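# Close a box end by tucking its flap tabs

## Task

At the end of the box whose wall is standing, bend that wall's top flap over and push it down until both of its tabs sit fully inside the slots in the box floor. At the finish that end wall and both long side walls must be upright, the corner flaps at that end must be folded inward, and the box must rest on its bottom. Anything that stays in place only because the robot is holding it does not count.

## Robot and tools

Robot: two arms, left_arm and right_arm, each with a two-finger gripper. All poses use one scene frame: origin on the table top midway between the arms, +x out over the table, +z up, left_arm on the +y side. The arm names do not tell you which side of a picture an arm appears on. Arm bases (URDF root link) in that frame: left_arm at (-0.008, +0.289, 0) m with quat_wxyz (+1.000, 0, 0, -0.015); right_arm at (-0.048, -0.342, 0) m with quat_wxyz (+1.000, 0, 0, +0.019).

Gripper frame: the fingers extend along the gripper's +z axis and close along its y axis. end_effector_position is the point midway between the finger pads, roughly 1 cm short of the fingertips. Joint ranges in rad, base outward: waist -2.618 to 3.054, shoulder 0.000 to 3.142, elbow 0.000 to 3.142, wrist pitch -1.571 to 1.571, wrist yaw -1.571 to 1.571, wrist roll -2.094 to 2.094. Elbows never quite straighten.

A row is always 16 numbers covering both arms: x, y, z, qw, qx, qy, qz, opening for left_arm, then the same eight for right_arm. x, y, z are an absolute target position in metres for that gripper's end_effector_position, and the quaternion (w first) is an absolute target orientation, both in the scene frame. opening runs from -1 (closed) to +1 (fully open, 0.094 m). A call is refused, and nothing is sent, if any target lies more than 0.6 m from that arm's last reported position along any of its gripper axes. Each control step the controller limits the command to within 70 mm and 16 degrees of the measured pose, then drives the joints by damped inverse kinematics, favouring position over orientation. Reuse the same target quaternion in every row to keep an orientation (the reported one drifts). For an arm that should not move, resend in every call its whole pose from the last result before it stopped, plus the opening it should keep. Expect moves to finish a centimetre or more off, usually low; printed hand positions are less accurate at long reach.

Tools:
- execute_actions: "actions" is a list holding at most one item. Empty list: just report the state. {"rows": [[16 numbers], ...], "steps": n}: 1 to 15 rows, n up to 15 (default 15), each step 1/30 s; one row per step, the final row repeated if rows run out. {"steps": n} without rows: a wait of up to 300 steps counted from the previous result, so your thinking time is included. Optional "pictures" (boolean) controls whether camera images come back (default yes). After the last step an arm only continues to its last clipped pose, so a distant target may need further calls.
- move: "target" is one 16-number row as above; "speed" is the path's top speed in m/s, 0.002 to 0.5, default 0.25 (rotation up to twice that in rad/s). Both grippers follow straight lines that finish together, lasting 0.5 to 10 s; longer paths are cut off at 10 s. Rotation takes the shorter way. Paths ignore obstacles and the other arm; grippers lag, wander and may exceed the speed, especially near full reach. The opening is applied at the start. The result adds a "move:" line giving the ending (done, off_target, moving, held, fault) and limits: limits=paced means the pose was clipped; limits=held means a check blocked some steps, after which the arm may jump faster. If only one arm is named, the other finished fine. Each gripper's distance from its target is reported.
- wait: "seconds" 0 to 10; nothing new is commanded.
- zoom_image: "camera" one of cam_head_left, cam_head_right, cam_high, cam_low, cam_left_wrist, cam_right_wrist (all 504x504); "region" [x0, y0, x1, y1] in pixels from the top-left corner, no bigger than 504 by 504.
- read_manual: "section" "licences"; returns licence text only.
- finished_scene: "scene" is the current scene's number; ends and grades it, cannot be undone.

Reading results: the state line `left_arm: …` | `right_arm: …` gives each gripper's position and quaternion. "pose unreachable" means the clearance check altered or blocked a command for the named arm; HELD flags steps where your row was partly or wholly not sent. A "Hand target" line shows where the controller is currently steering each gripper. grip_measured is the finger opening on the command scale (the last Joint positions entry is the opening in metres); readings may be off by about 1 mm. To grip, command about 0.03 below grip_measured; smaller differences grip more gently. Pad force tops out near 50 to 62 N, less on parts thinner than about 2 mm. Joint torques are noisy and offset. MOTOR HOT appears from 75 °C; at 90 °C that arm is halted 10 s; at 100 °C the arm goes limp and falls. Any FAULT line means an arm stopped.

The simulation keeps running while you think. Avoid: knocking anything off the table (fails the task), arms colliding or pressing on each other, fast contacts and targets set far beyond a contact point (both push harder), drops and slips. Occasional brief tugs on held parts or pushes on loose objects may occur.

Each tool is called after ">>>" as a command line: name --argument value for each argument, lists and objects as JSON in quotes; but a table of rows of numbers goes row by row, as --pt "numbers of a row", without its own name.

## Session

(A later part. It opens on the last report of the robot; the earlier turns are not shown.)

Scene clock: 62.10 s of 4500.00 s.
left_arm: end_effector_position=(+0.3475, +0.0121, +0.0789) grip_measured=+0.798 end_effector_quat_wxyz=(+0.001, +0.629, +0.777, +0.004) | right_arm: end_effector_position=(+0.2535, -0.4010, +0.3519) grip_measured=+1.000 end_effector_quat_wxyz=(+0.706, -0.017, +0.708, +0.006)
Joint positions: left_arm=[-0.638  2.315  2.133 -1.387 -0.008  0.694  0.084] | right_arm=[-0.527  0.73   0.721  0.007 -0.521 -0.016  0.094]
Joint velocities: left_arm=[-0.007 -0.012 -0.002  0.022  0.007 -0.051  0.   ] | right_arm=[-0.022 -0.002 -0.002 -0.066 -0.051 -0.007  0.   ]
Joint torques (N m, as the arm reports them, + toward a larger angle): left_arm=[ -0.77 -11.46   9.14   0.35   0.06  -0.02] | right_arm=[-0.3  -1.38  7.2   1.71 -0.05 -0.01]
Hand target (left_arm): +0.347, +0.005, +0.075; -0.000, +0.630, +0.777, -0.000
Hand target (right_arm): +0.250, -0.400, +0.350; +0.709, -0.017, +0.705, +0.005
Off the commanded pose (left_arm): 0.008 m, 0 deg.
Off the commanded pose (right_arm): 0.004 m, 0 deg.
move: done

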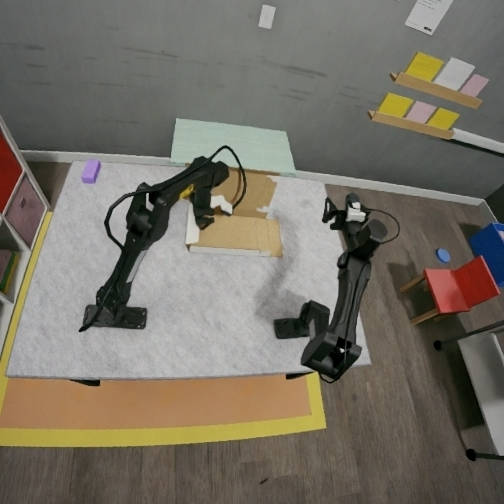

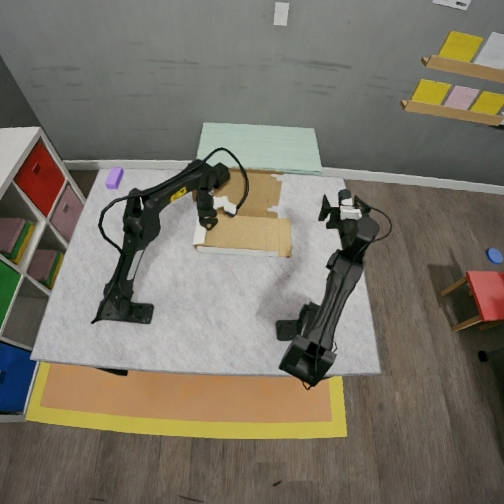

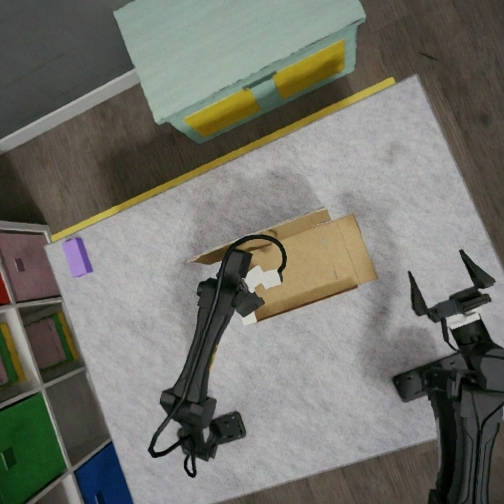

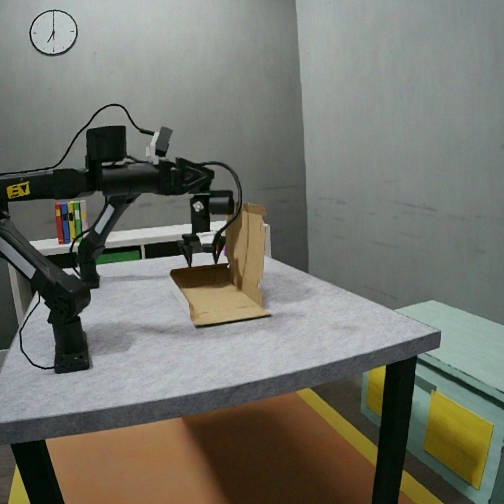

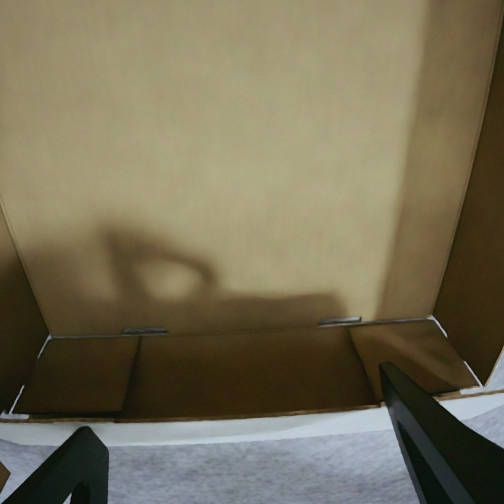

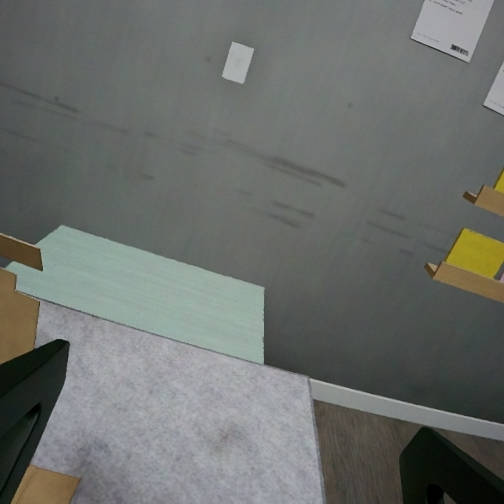

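>>> move --target '[0.345,0.06,0.12,0,0.63,0.777,0,0.8,0.33,-0.19,0.06,0,0.707,0.707,0,-1]'

>>> move --target '[0.345,0.06,0.12,0,0.63,0.777,0,0.8,0.33,-0.19,0.008,0,0.707,0.707,0,-1]' --speed 0.05

>>> zoom_image --camera "cam_low" --region '[140,200,280,340]'

>>> zoom_image --camera "cam_head_right" --region '[170,170,310,270]'

Scene clock: 74.83 s of 4500.00 s.
left_arm: end_effector_position=(+0.3539, +0.0533, +0.1203) grip_measured=+0.798 end_effector_quat_wxyz=(+0.014, +0.629, +0.777, +0.006) | right_arm: end_effector_position=(+0.3289, -0.1870, +0.0472) grip_measured=-0.981 end_effector_quat_wxyz=(-0.007, +0.695, +0.719, +0.002)
Joint positions: left_arm=[-0.554  2.2    2.106 -1.446 -0.01   0.777  0.084] | right_arm=[ 0.344  2.132  1.706 -1.148 -0.015  1.918  0.001]
Joint velocities: left_arm=[-0.022 -0.017 -0.017 -0.037 -0.007  0.022 -0.   ] | right_arm=[ 0.007 -0.002  0.002 -0.066 -0.037  0.037 -0.   ]
Joint torques (N m, as the arm reports them, + toward a larger angle): left_arm=[  0.7  -13.45   5.2    0.22   0.08   0.14] | right_arm=[ -0.9  -11.93  10.59  -0.11  -0.09   0.05]
Hand target (left_arm): +0.346, +0.060, +0.121; +0.001, +0.630, +0.777, +0.000
Hand target (right_arm): +0.334, -0.188, +0.054; -0.008, +0.702, +0.712, +0.008
Off the commanded pose (left_arm): 0.011 m, 2 deg.
Off the commanded pose (right_arm): 0.013 m, 2 deg.
After step 90, 4.93 s passed at rest.
move: off_target (left_arm, right_arm)

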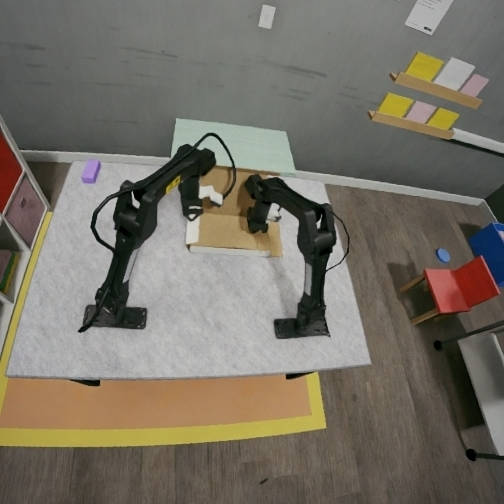

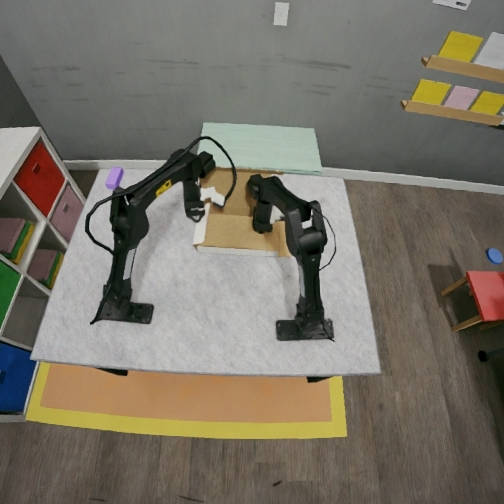

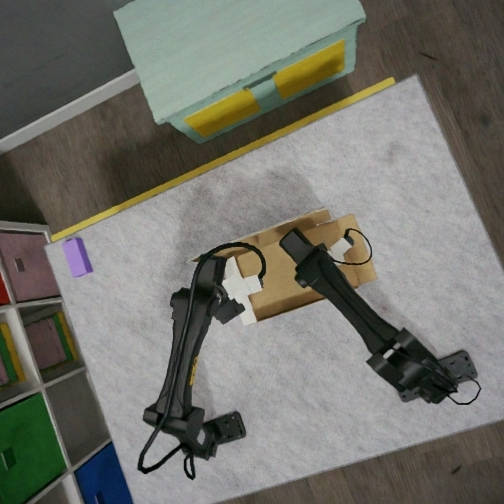

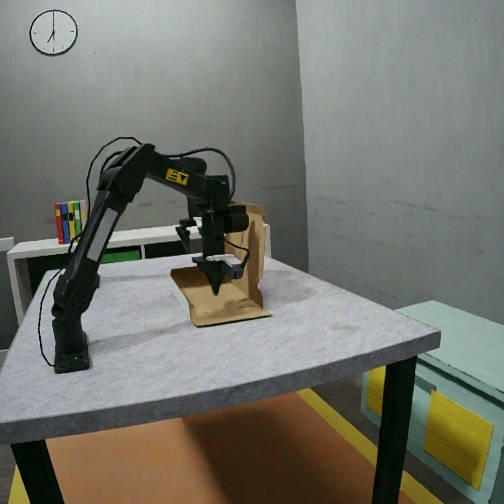

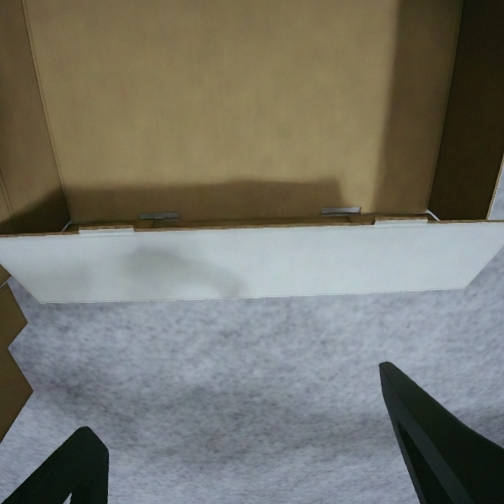

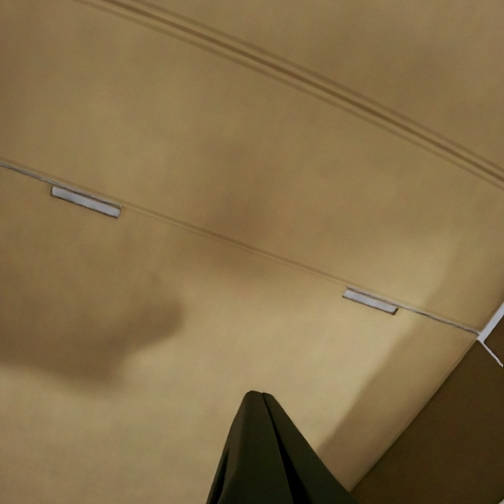

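Scene clock: 76.07 s of 4500.00 s.
left_arm: end_effector_position=(+0.3539, +0.0533, +0.1203) grip_measured=+0.798 end_effector_quat_wxyz=(+0.014, +0.629, +0.777, +0.006) | right_arm: end_effector_position=(+0.3326, -0.1856, +0.0140) grip_measured=-0.981 end_effector_quat_wxyz=(-0.004, +0.704, +0.711, +0.009)
Joint positions: left_arm=[-0.554  2.2    2.106 -1.446 -0.01   0.777  0.084] | right_arm=[ 0.344  2.164  1.621 -1.014 -0.014  1.943  0.001]
Joint velocities: left_arm=[-0.022  0.007  0.002  0.022 -0.007 -0.11  -0.001] | right_arm=[-0.007 -0.007  0.002  0.022 -0.007 -0.022 -0.   ]
Joint torques (N m, as the arm reports them, + toward a larger angle): left_arm=[  0.57 -13.8    4.32   0.25   0.07   0.14] | right_arm=[ -0.1  -11.77   5.71   0.16   0.14   0.06]
Hand target (left_arm): +0.345, +0.060, +0.120; -0.000, +0.630, +0.777, -0.000
Hand target (right_arm): +0.330, -0.190, +0.008; -0.000, +0.707, +0.707, -0.000
Off the commanded pose (left_arm): 0.011 m, 2 deg.
Off the commanded pose (right_arm): 0.008 m, 1 deg.
move: off_target (left_arm)

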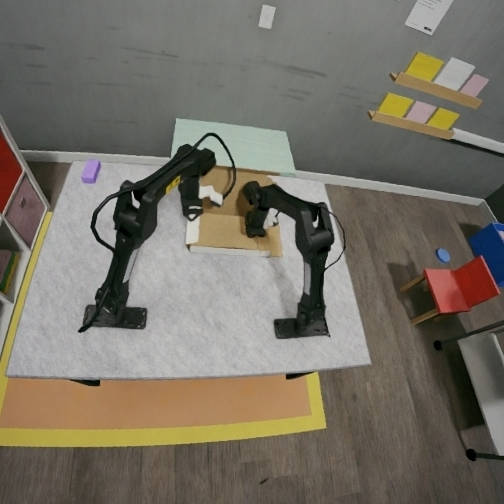

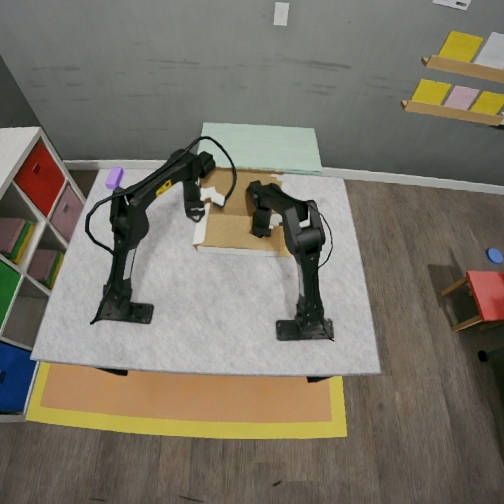

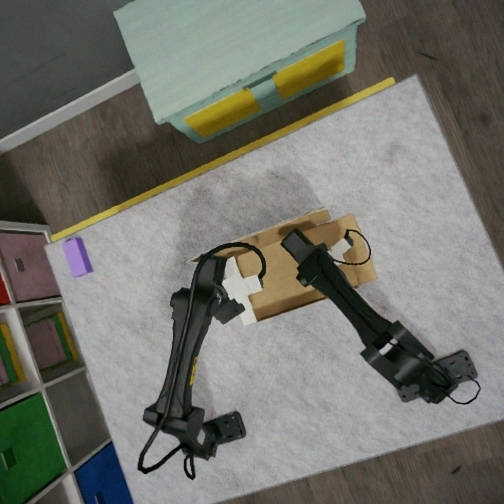

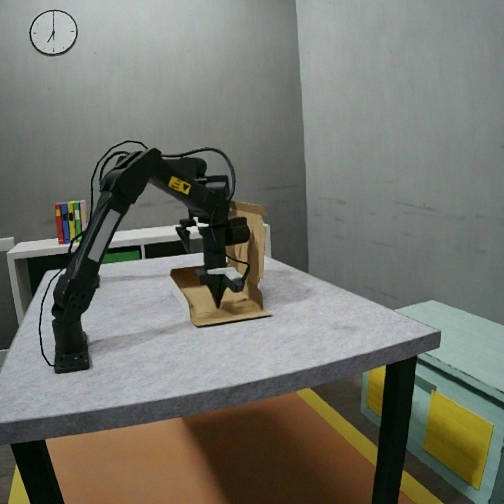

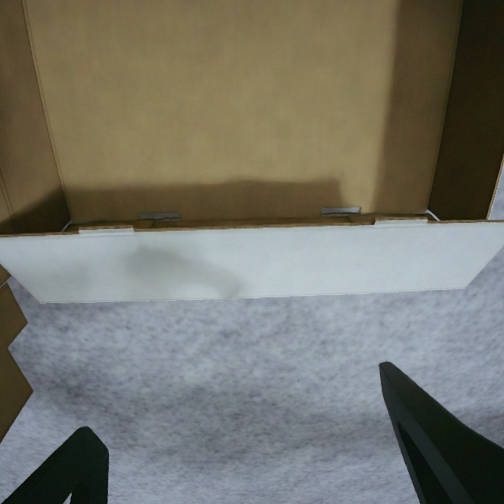

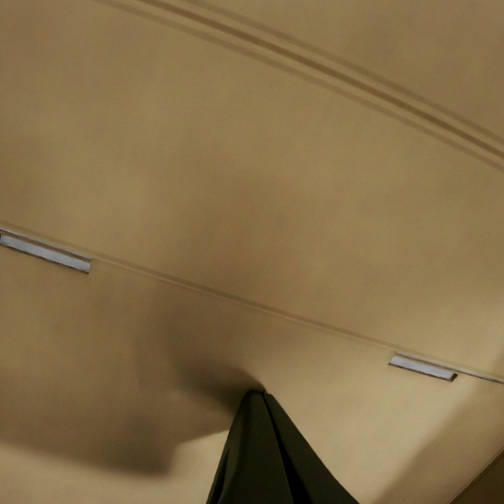

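Region (140, 200, 280, 340) of cam_low's 504x504 image, scaled by 3.600, with more detail than that image has.

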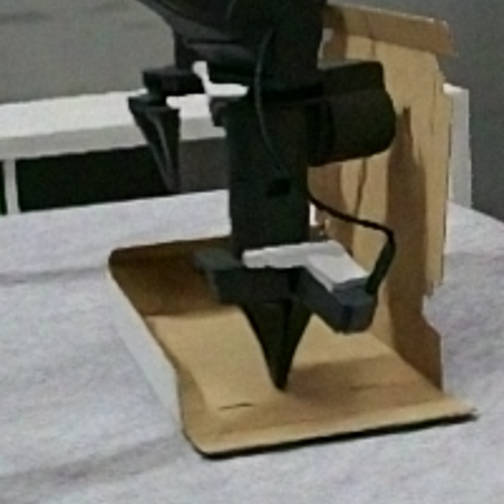

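Region (170, 170, 310, 270) of cam_head_right's 504x504 image, scaled by 3.600, with more detail than that image has; it fills the top 360 rows of this view, and the rest is white.

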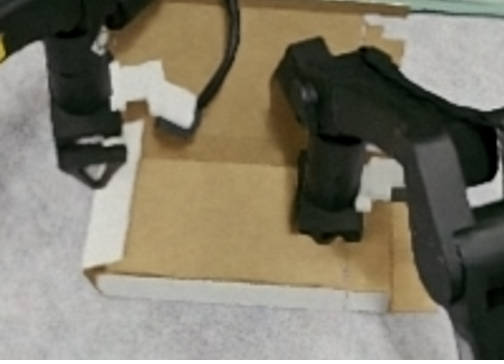

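>>> move --target '[0.345,0.035,0.082,0,0.64,0.768,0,0.8,0.33,-0.19,0.004,0,0.707,0.707,0,-1]' --speed 0.1

>>> move --target '[0.345,-0.015,0.078,0,0.64,0.768,0,0.8,0.33,-0.19,0.004,0,0.707,0.707,0,-1]' --speed 0.04

Scene clock: 82.43 s of 4500.00 s.
left_arm: end_effector_position=(+0.3463, +0.0380, +0.0892) grip_measured=+0.798 end_effector_quat_wxyz=(+0.003, +0.642, +0.767, +0.005) | right_arm: end_effector_position=(+0.3360, -0.1843, +0.0141) grip_measured=-0.981 end_effector_quat_wxyz=(-0.001, +0.704, +0.710, +0.016)
Joint positions: left_arm=[-0.593  2.227  2.026 -1.363 -0.01   0.772  0.084] | right_arm=[ 0.344  2.164  1.621 -1.    -0.014  1.944  0.001]
Joint velocities: left_arm=[ 0.012  0.002  0.007 -0.007 -0.022  0.007 -0.   ] | right_arm=[ 0.007 -0.002 -0.007 -0.11  -0.037  0.051  0.   ]
Joint torques (N m, as the arm reports them, + toward a larger angle): left_arm=[ -0.33 -11.93   5.52   0.53   0.07  -0.05] | right_arm=[ -0.09 -11.45   4.94   0.15   0.14   0.06]
Hand target (left_arm): +0.344, +0.035, +0.082; -0.001, +0.640, +0.768, -0.000
Hand target (right_arm): +0.330, -0.190, +0.004; -0.000, +0.707, +0.707, -0.000
Off the commanded pose (left_arm): 0.008 m, 1 deg.
Off the commanded pose (right_arm): 0.013 m, 2 deg.
After step 90, 2.47 s passed at rest.
move: off_target (right_arm)

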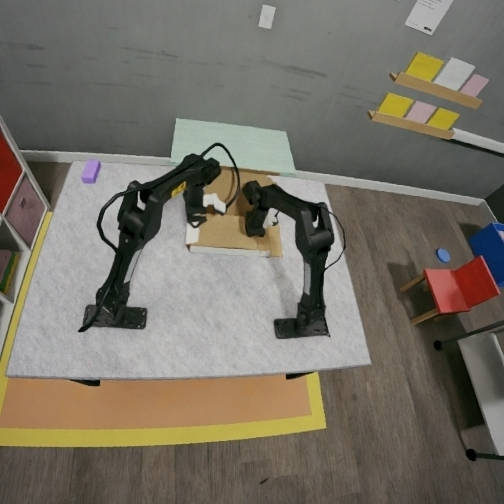

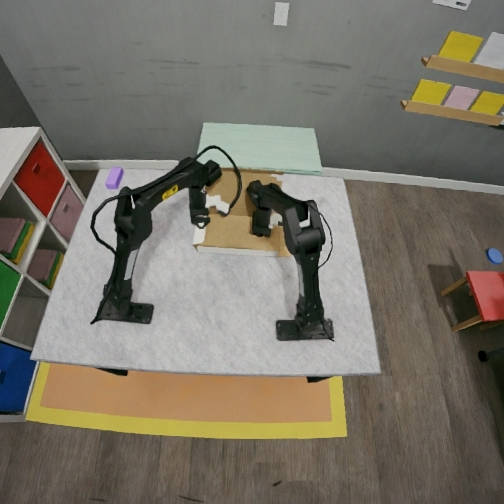

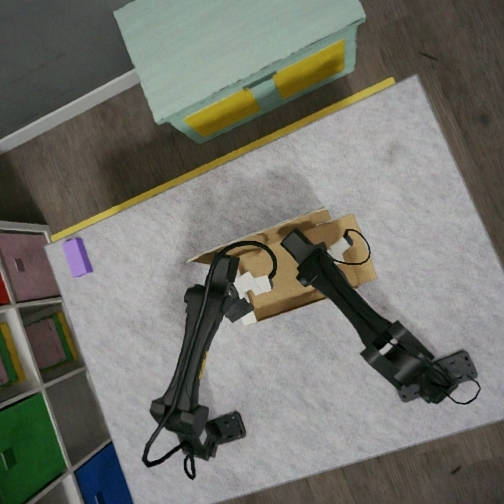

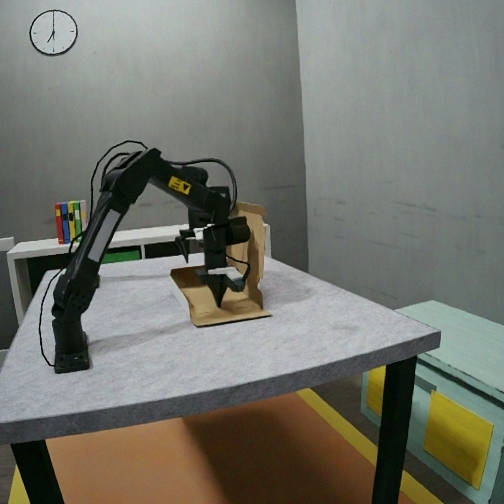

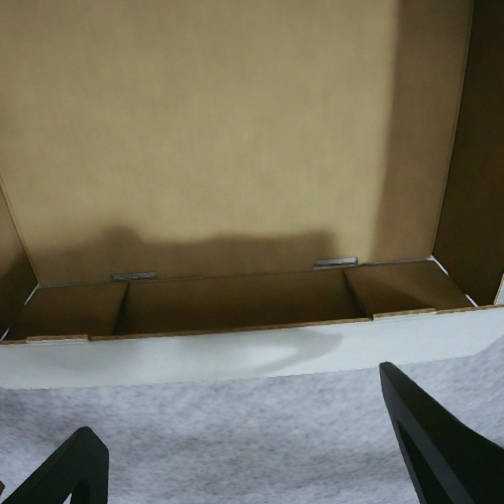

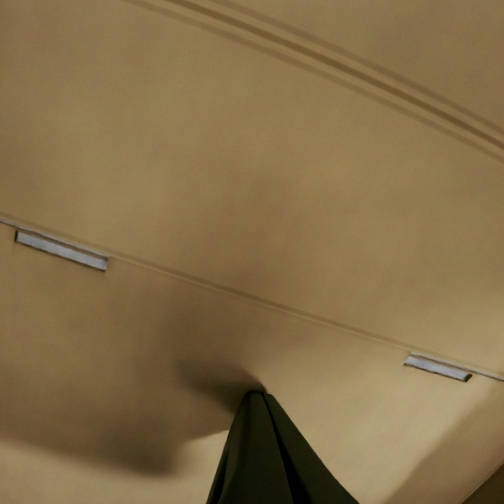

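Scene clock: 84.13 s of 4500.00 s.
left_arm: end_effector_position=(+0.3469, -0.0124, +0.0765) grip_measured=+0.798 end_effector_quat_wxyz=(+0.005, +0.642, +0.766, +0.005) | right_arm: end_effector_position=(+0.3360, -0.1843, +0.0141) grip_measured=-0.981 end_effector_quat_wxyz=(-0.001, +0.704, +0.710, +0.016)
Joint positions: left_arm=[-0.68   2.388  2.25  -1.422 -0.01   0.686  0.084] | right_arm=[ 0.344  2.164  1.621 -1.    -0.014  1.944  0.001]
Joint velocities: left_arm=[-0.002 -0.007  0.017 -0.051  0.081  0.022  0.   ] | right_arm=[-0.007 -0.002  0.002 -0.037 -0.022 -0.037  0.   ]
Joint torques (N m, as the arm reports them, + toward a larger angle): left_arm=[ -0.51 -12.77   9.26   0.19   0.1   -0.01] | right_arm=[ -0.09 -11.44   4.93   0.16   0.14   0.05]
Hand target (left_arm): +0.344, -0.015, +0.077; +0.000, +0.640, +0.768, -0.000
Hand target (right_arm): +0.330, -0.190, +0.004; -0.000, +0.707, +0.707, -0.000
Off the commanded pose (left_arm): 0.004 m, 1 deg.
Off the commanded pose (right_arm): 0.013 m, 2 deg.
move: off_target (right_arm)

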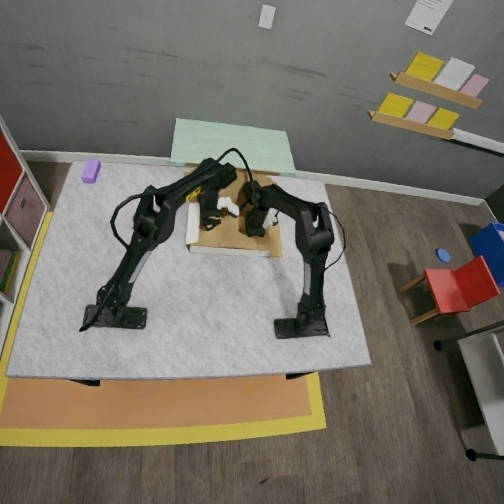

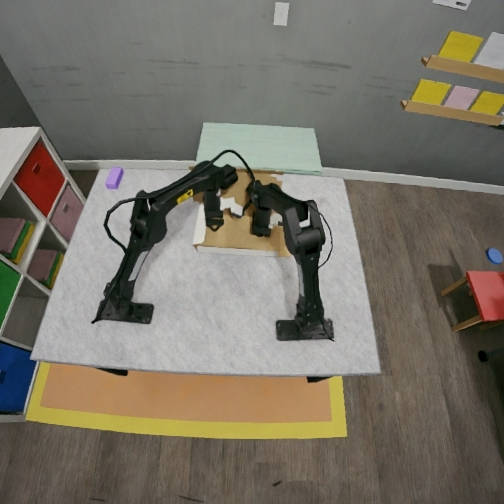

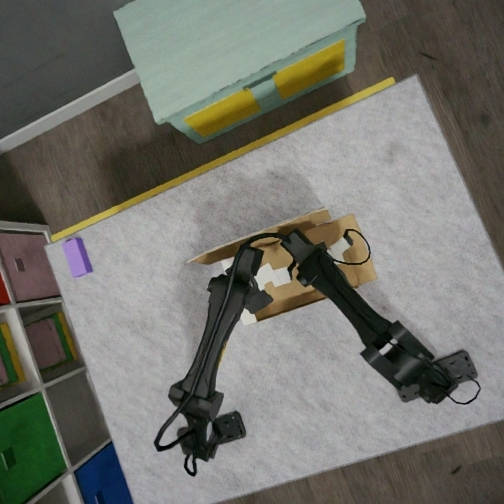

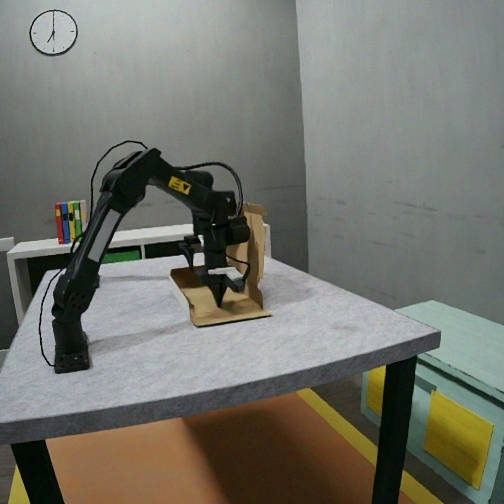

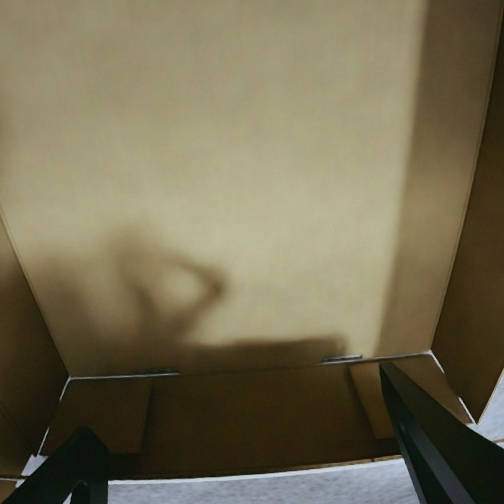

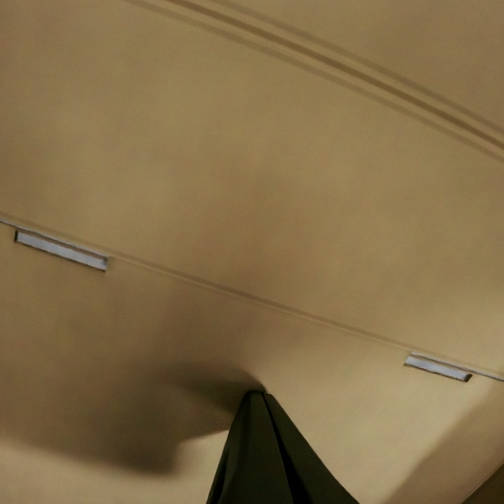

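>>> move --target '[0.345,0.04,0.078,0,0.64,0.768,0,0.8,0.33,-0.19,0.004,0,0.707,0.707,0,-1]' --speed 0.1

>>> move --target '[0.345,0.035,0.055,0,0.64,0.768,0,0.8,0.33,-0.19,0.004,0,0.707,0.707,0,-1]' --speed 0.04

>>> zoom_image --camera "cam_head_right" --region '[170,180,270,270]'

Scene clock: 93.17 s of 4500.00 s.
left_arm: end_effector_position=(+0.3464, +0.0407, +0.0784) grip_measured=+0.798 end_effector_quat_wxyz=(-0.006, +0.637, +0.771, +0.004) | right_arm: end_effector_position=(+0.3360, -0.1843, +0.0141) grip_measured=-0.981 end_effector_quat_wxyz=(-0.001, +0.704, +0.710, +0.016)
Joint positions: left_arm=[-0.588  2.239  2.003 -1.345 -0.009  0.764  0.084] | right_arm=[ 0.344  2.164  1.621 -1.    -0.014  1.944  0.001]
Joint velocities: left_arm=[-0.007  0.007 -0.002  0.037  0.022 -0.051  0.   ] | right_arm=[-0.007  0.012 -0.002 -0.022 -0.022  0.007 -0.001]
Joint torques (N m, as the arm reports them, + toward a larger angle): left_arm=[  0.06 -13.77   5.01   0.48   0.09   0.14] | right_arm=[ -0.1  -11.45   4.94   0.16   0.14   0.05]
Hand target (left_arm): +0.346, +0.040, +0.079; +0.000, +0.640, +0.768, +0.000
Hand target (right_arm): +0.330, -0.190, +0.004; -0.000, +0.707, +0.707, -0.000
Off the commanded pose (left_arm): 0.002 m, 1 deg.
Off the commanded pose (right_arm): 0.013 m, 2 deg.
After step 90, 5.10 s passed at rest.
move: off_target (right_arm)

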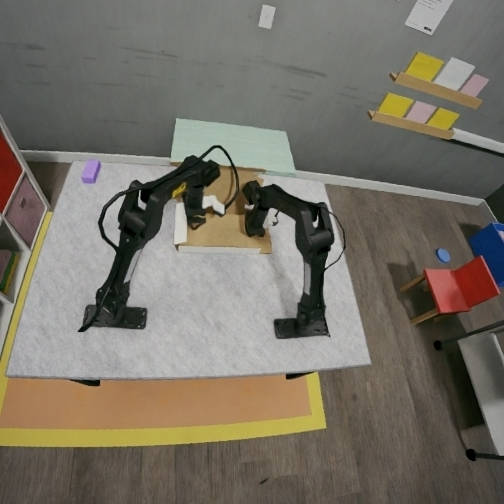

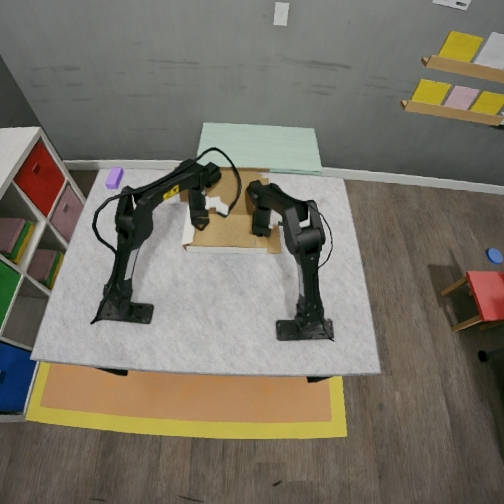

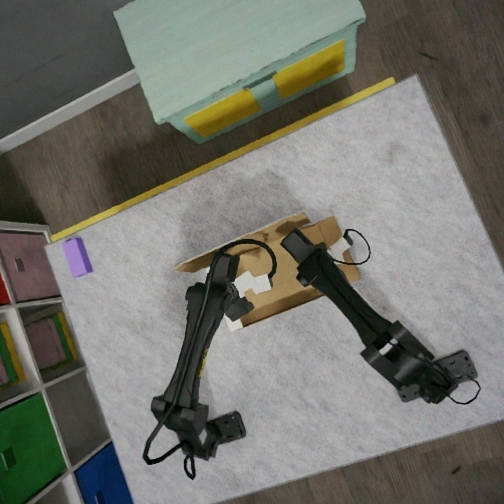

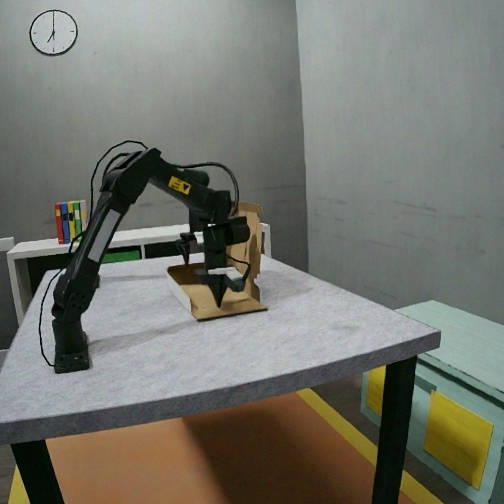

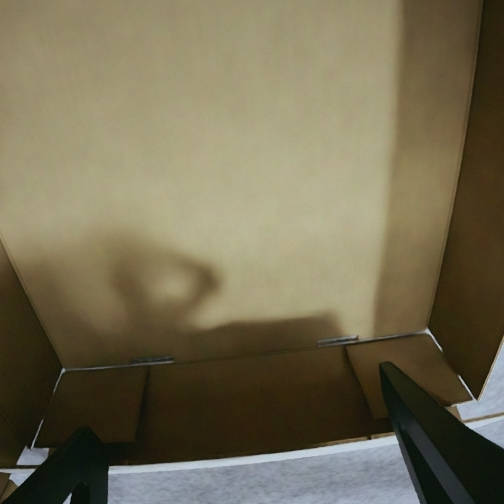

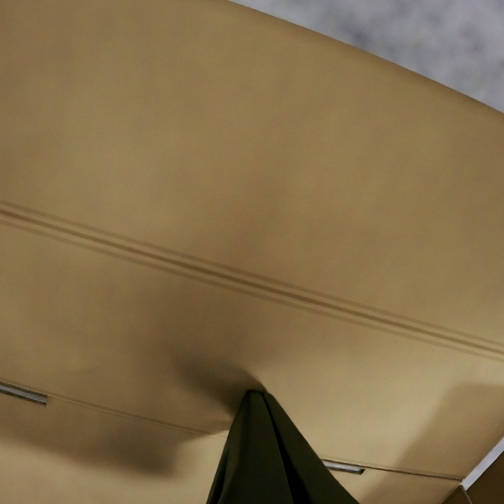

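Scene clock: 94.07 s of 4500.00 s.
left_arm: end_effector_position=(+0.3482, +0.0382, +0.0607) grip_measured=+0.798 end_effector_quat_wxyz=(+0.001, +0.638, +0.770, +0.005) | right_arm: end_effector_position=(+0.3360, -0.1843, +0.0141) grip_measured=-0.981 end_effector_quat_wxyz=(-0.001, +0.704, +0.710, +0.016)
Joint positions: left_arm=[-0.59   2.239  1.933 -1.261 -0.009  0.764  0.084] | right_arm=[ 0.344  2.164  1.621 -1.    -0.014  1.944  0.001]
Joint velocities: left_arm=[ 0.007  0.012  0.017 -0.037 -0.022  0.007 -0.001] | right_arm=[-0.012 -0.012  0.002  0.022  0.007  0.037 -0.   ]
Joint torques (N m, as the arm reports them, + toward a larger angle): left_arm=[ -0.69 -12.62   5.22   0.5    0.08   0.07] | right_arm=[ -0.09 -11.44   4.94   0.16   0.14   0.05]
Hand target (left_arm): +0.345, +0.035, +0.055; -0.000, +0.640, +0.768, -0.000
Hand target (right_arm): +0.330, -0.190, +0.004; -0.000, +0.707, +0.707, -0.000
Off the commanded pose (left_arm): 0.007 m, 1 deg.
Off the commanded pose (right_arm): 0.013 m, 2 deg.
move: off_target (right_arm)

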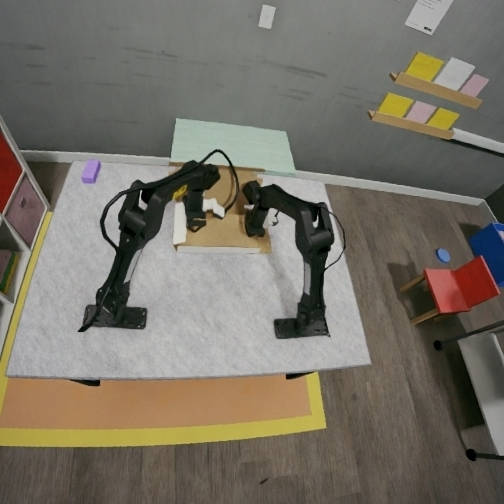

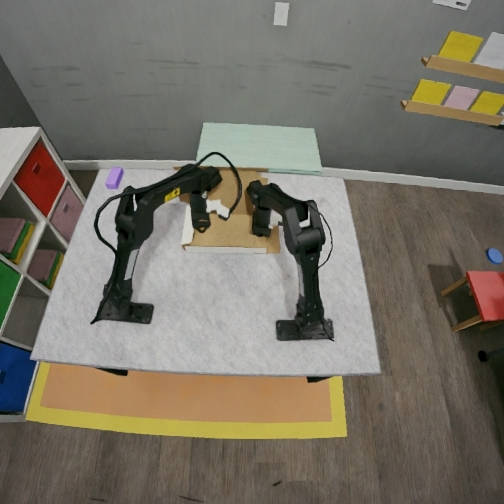

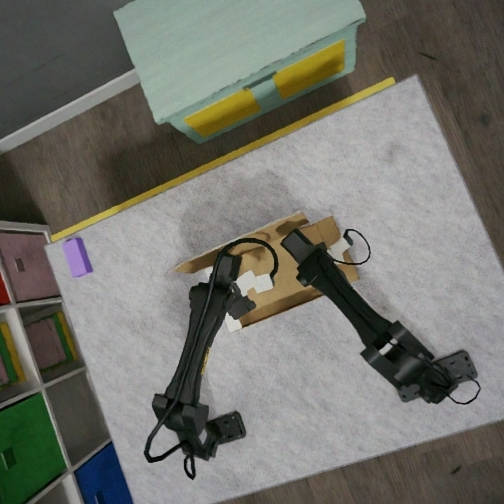

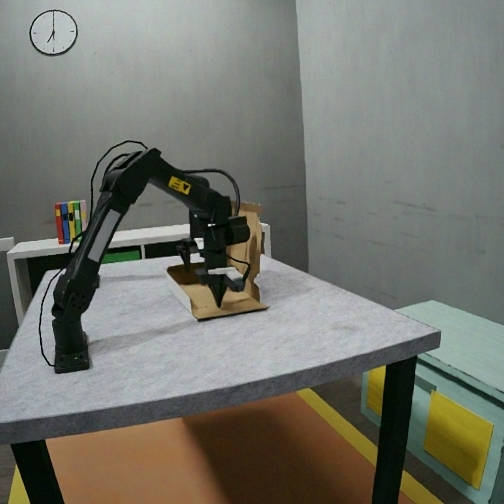

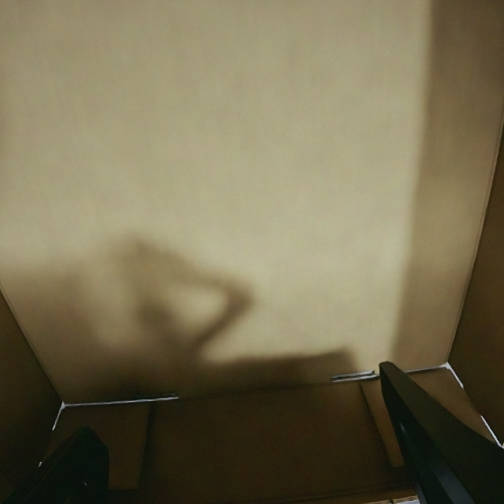

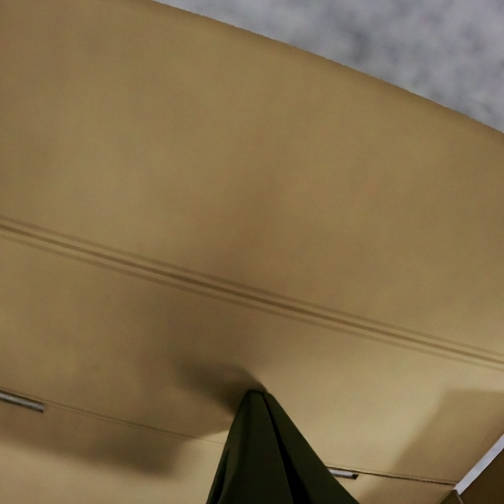

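Region (170, 180, 270, 270) of cam_head_right's 504x504 image, scaled by 5.040, with more detail than that image has; it fills the top 454 rows of this view, and the rest is white.

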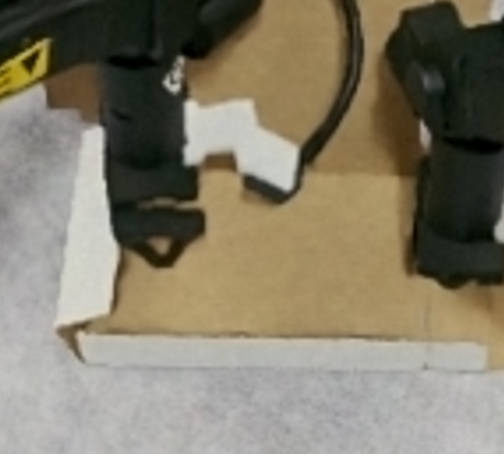

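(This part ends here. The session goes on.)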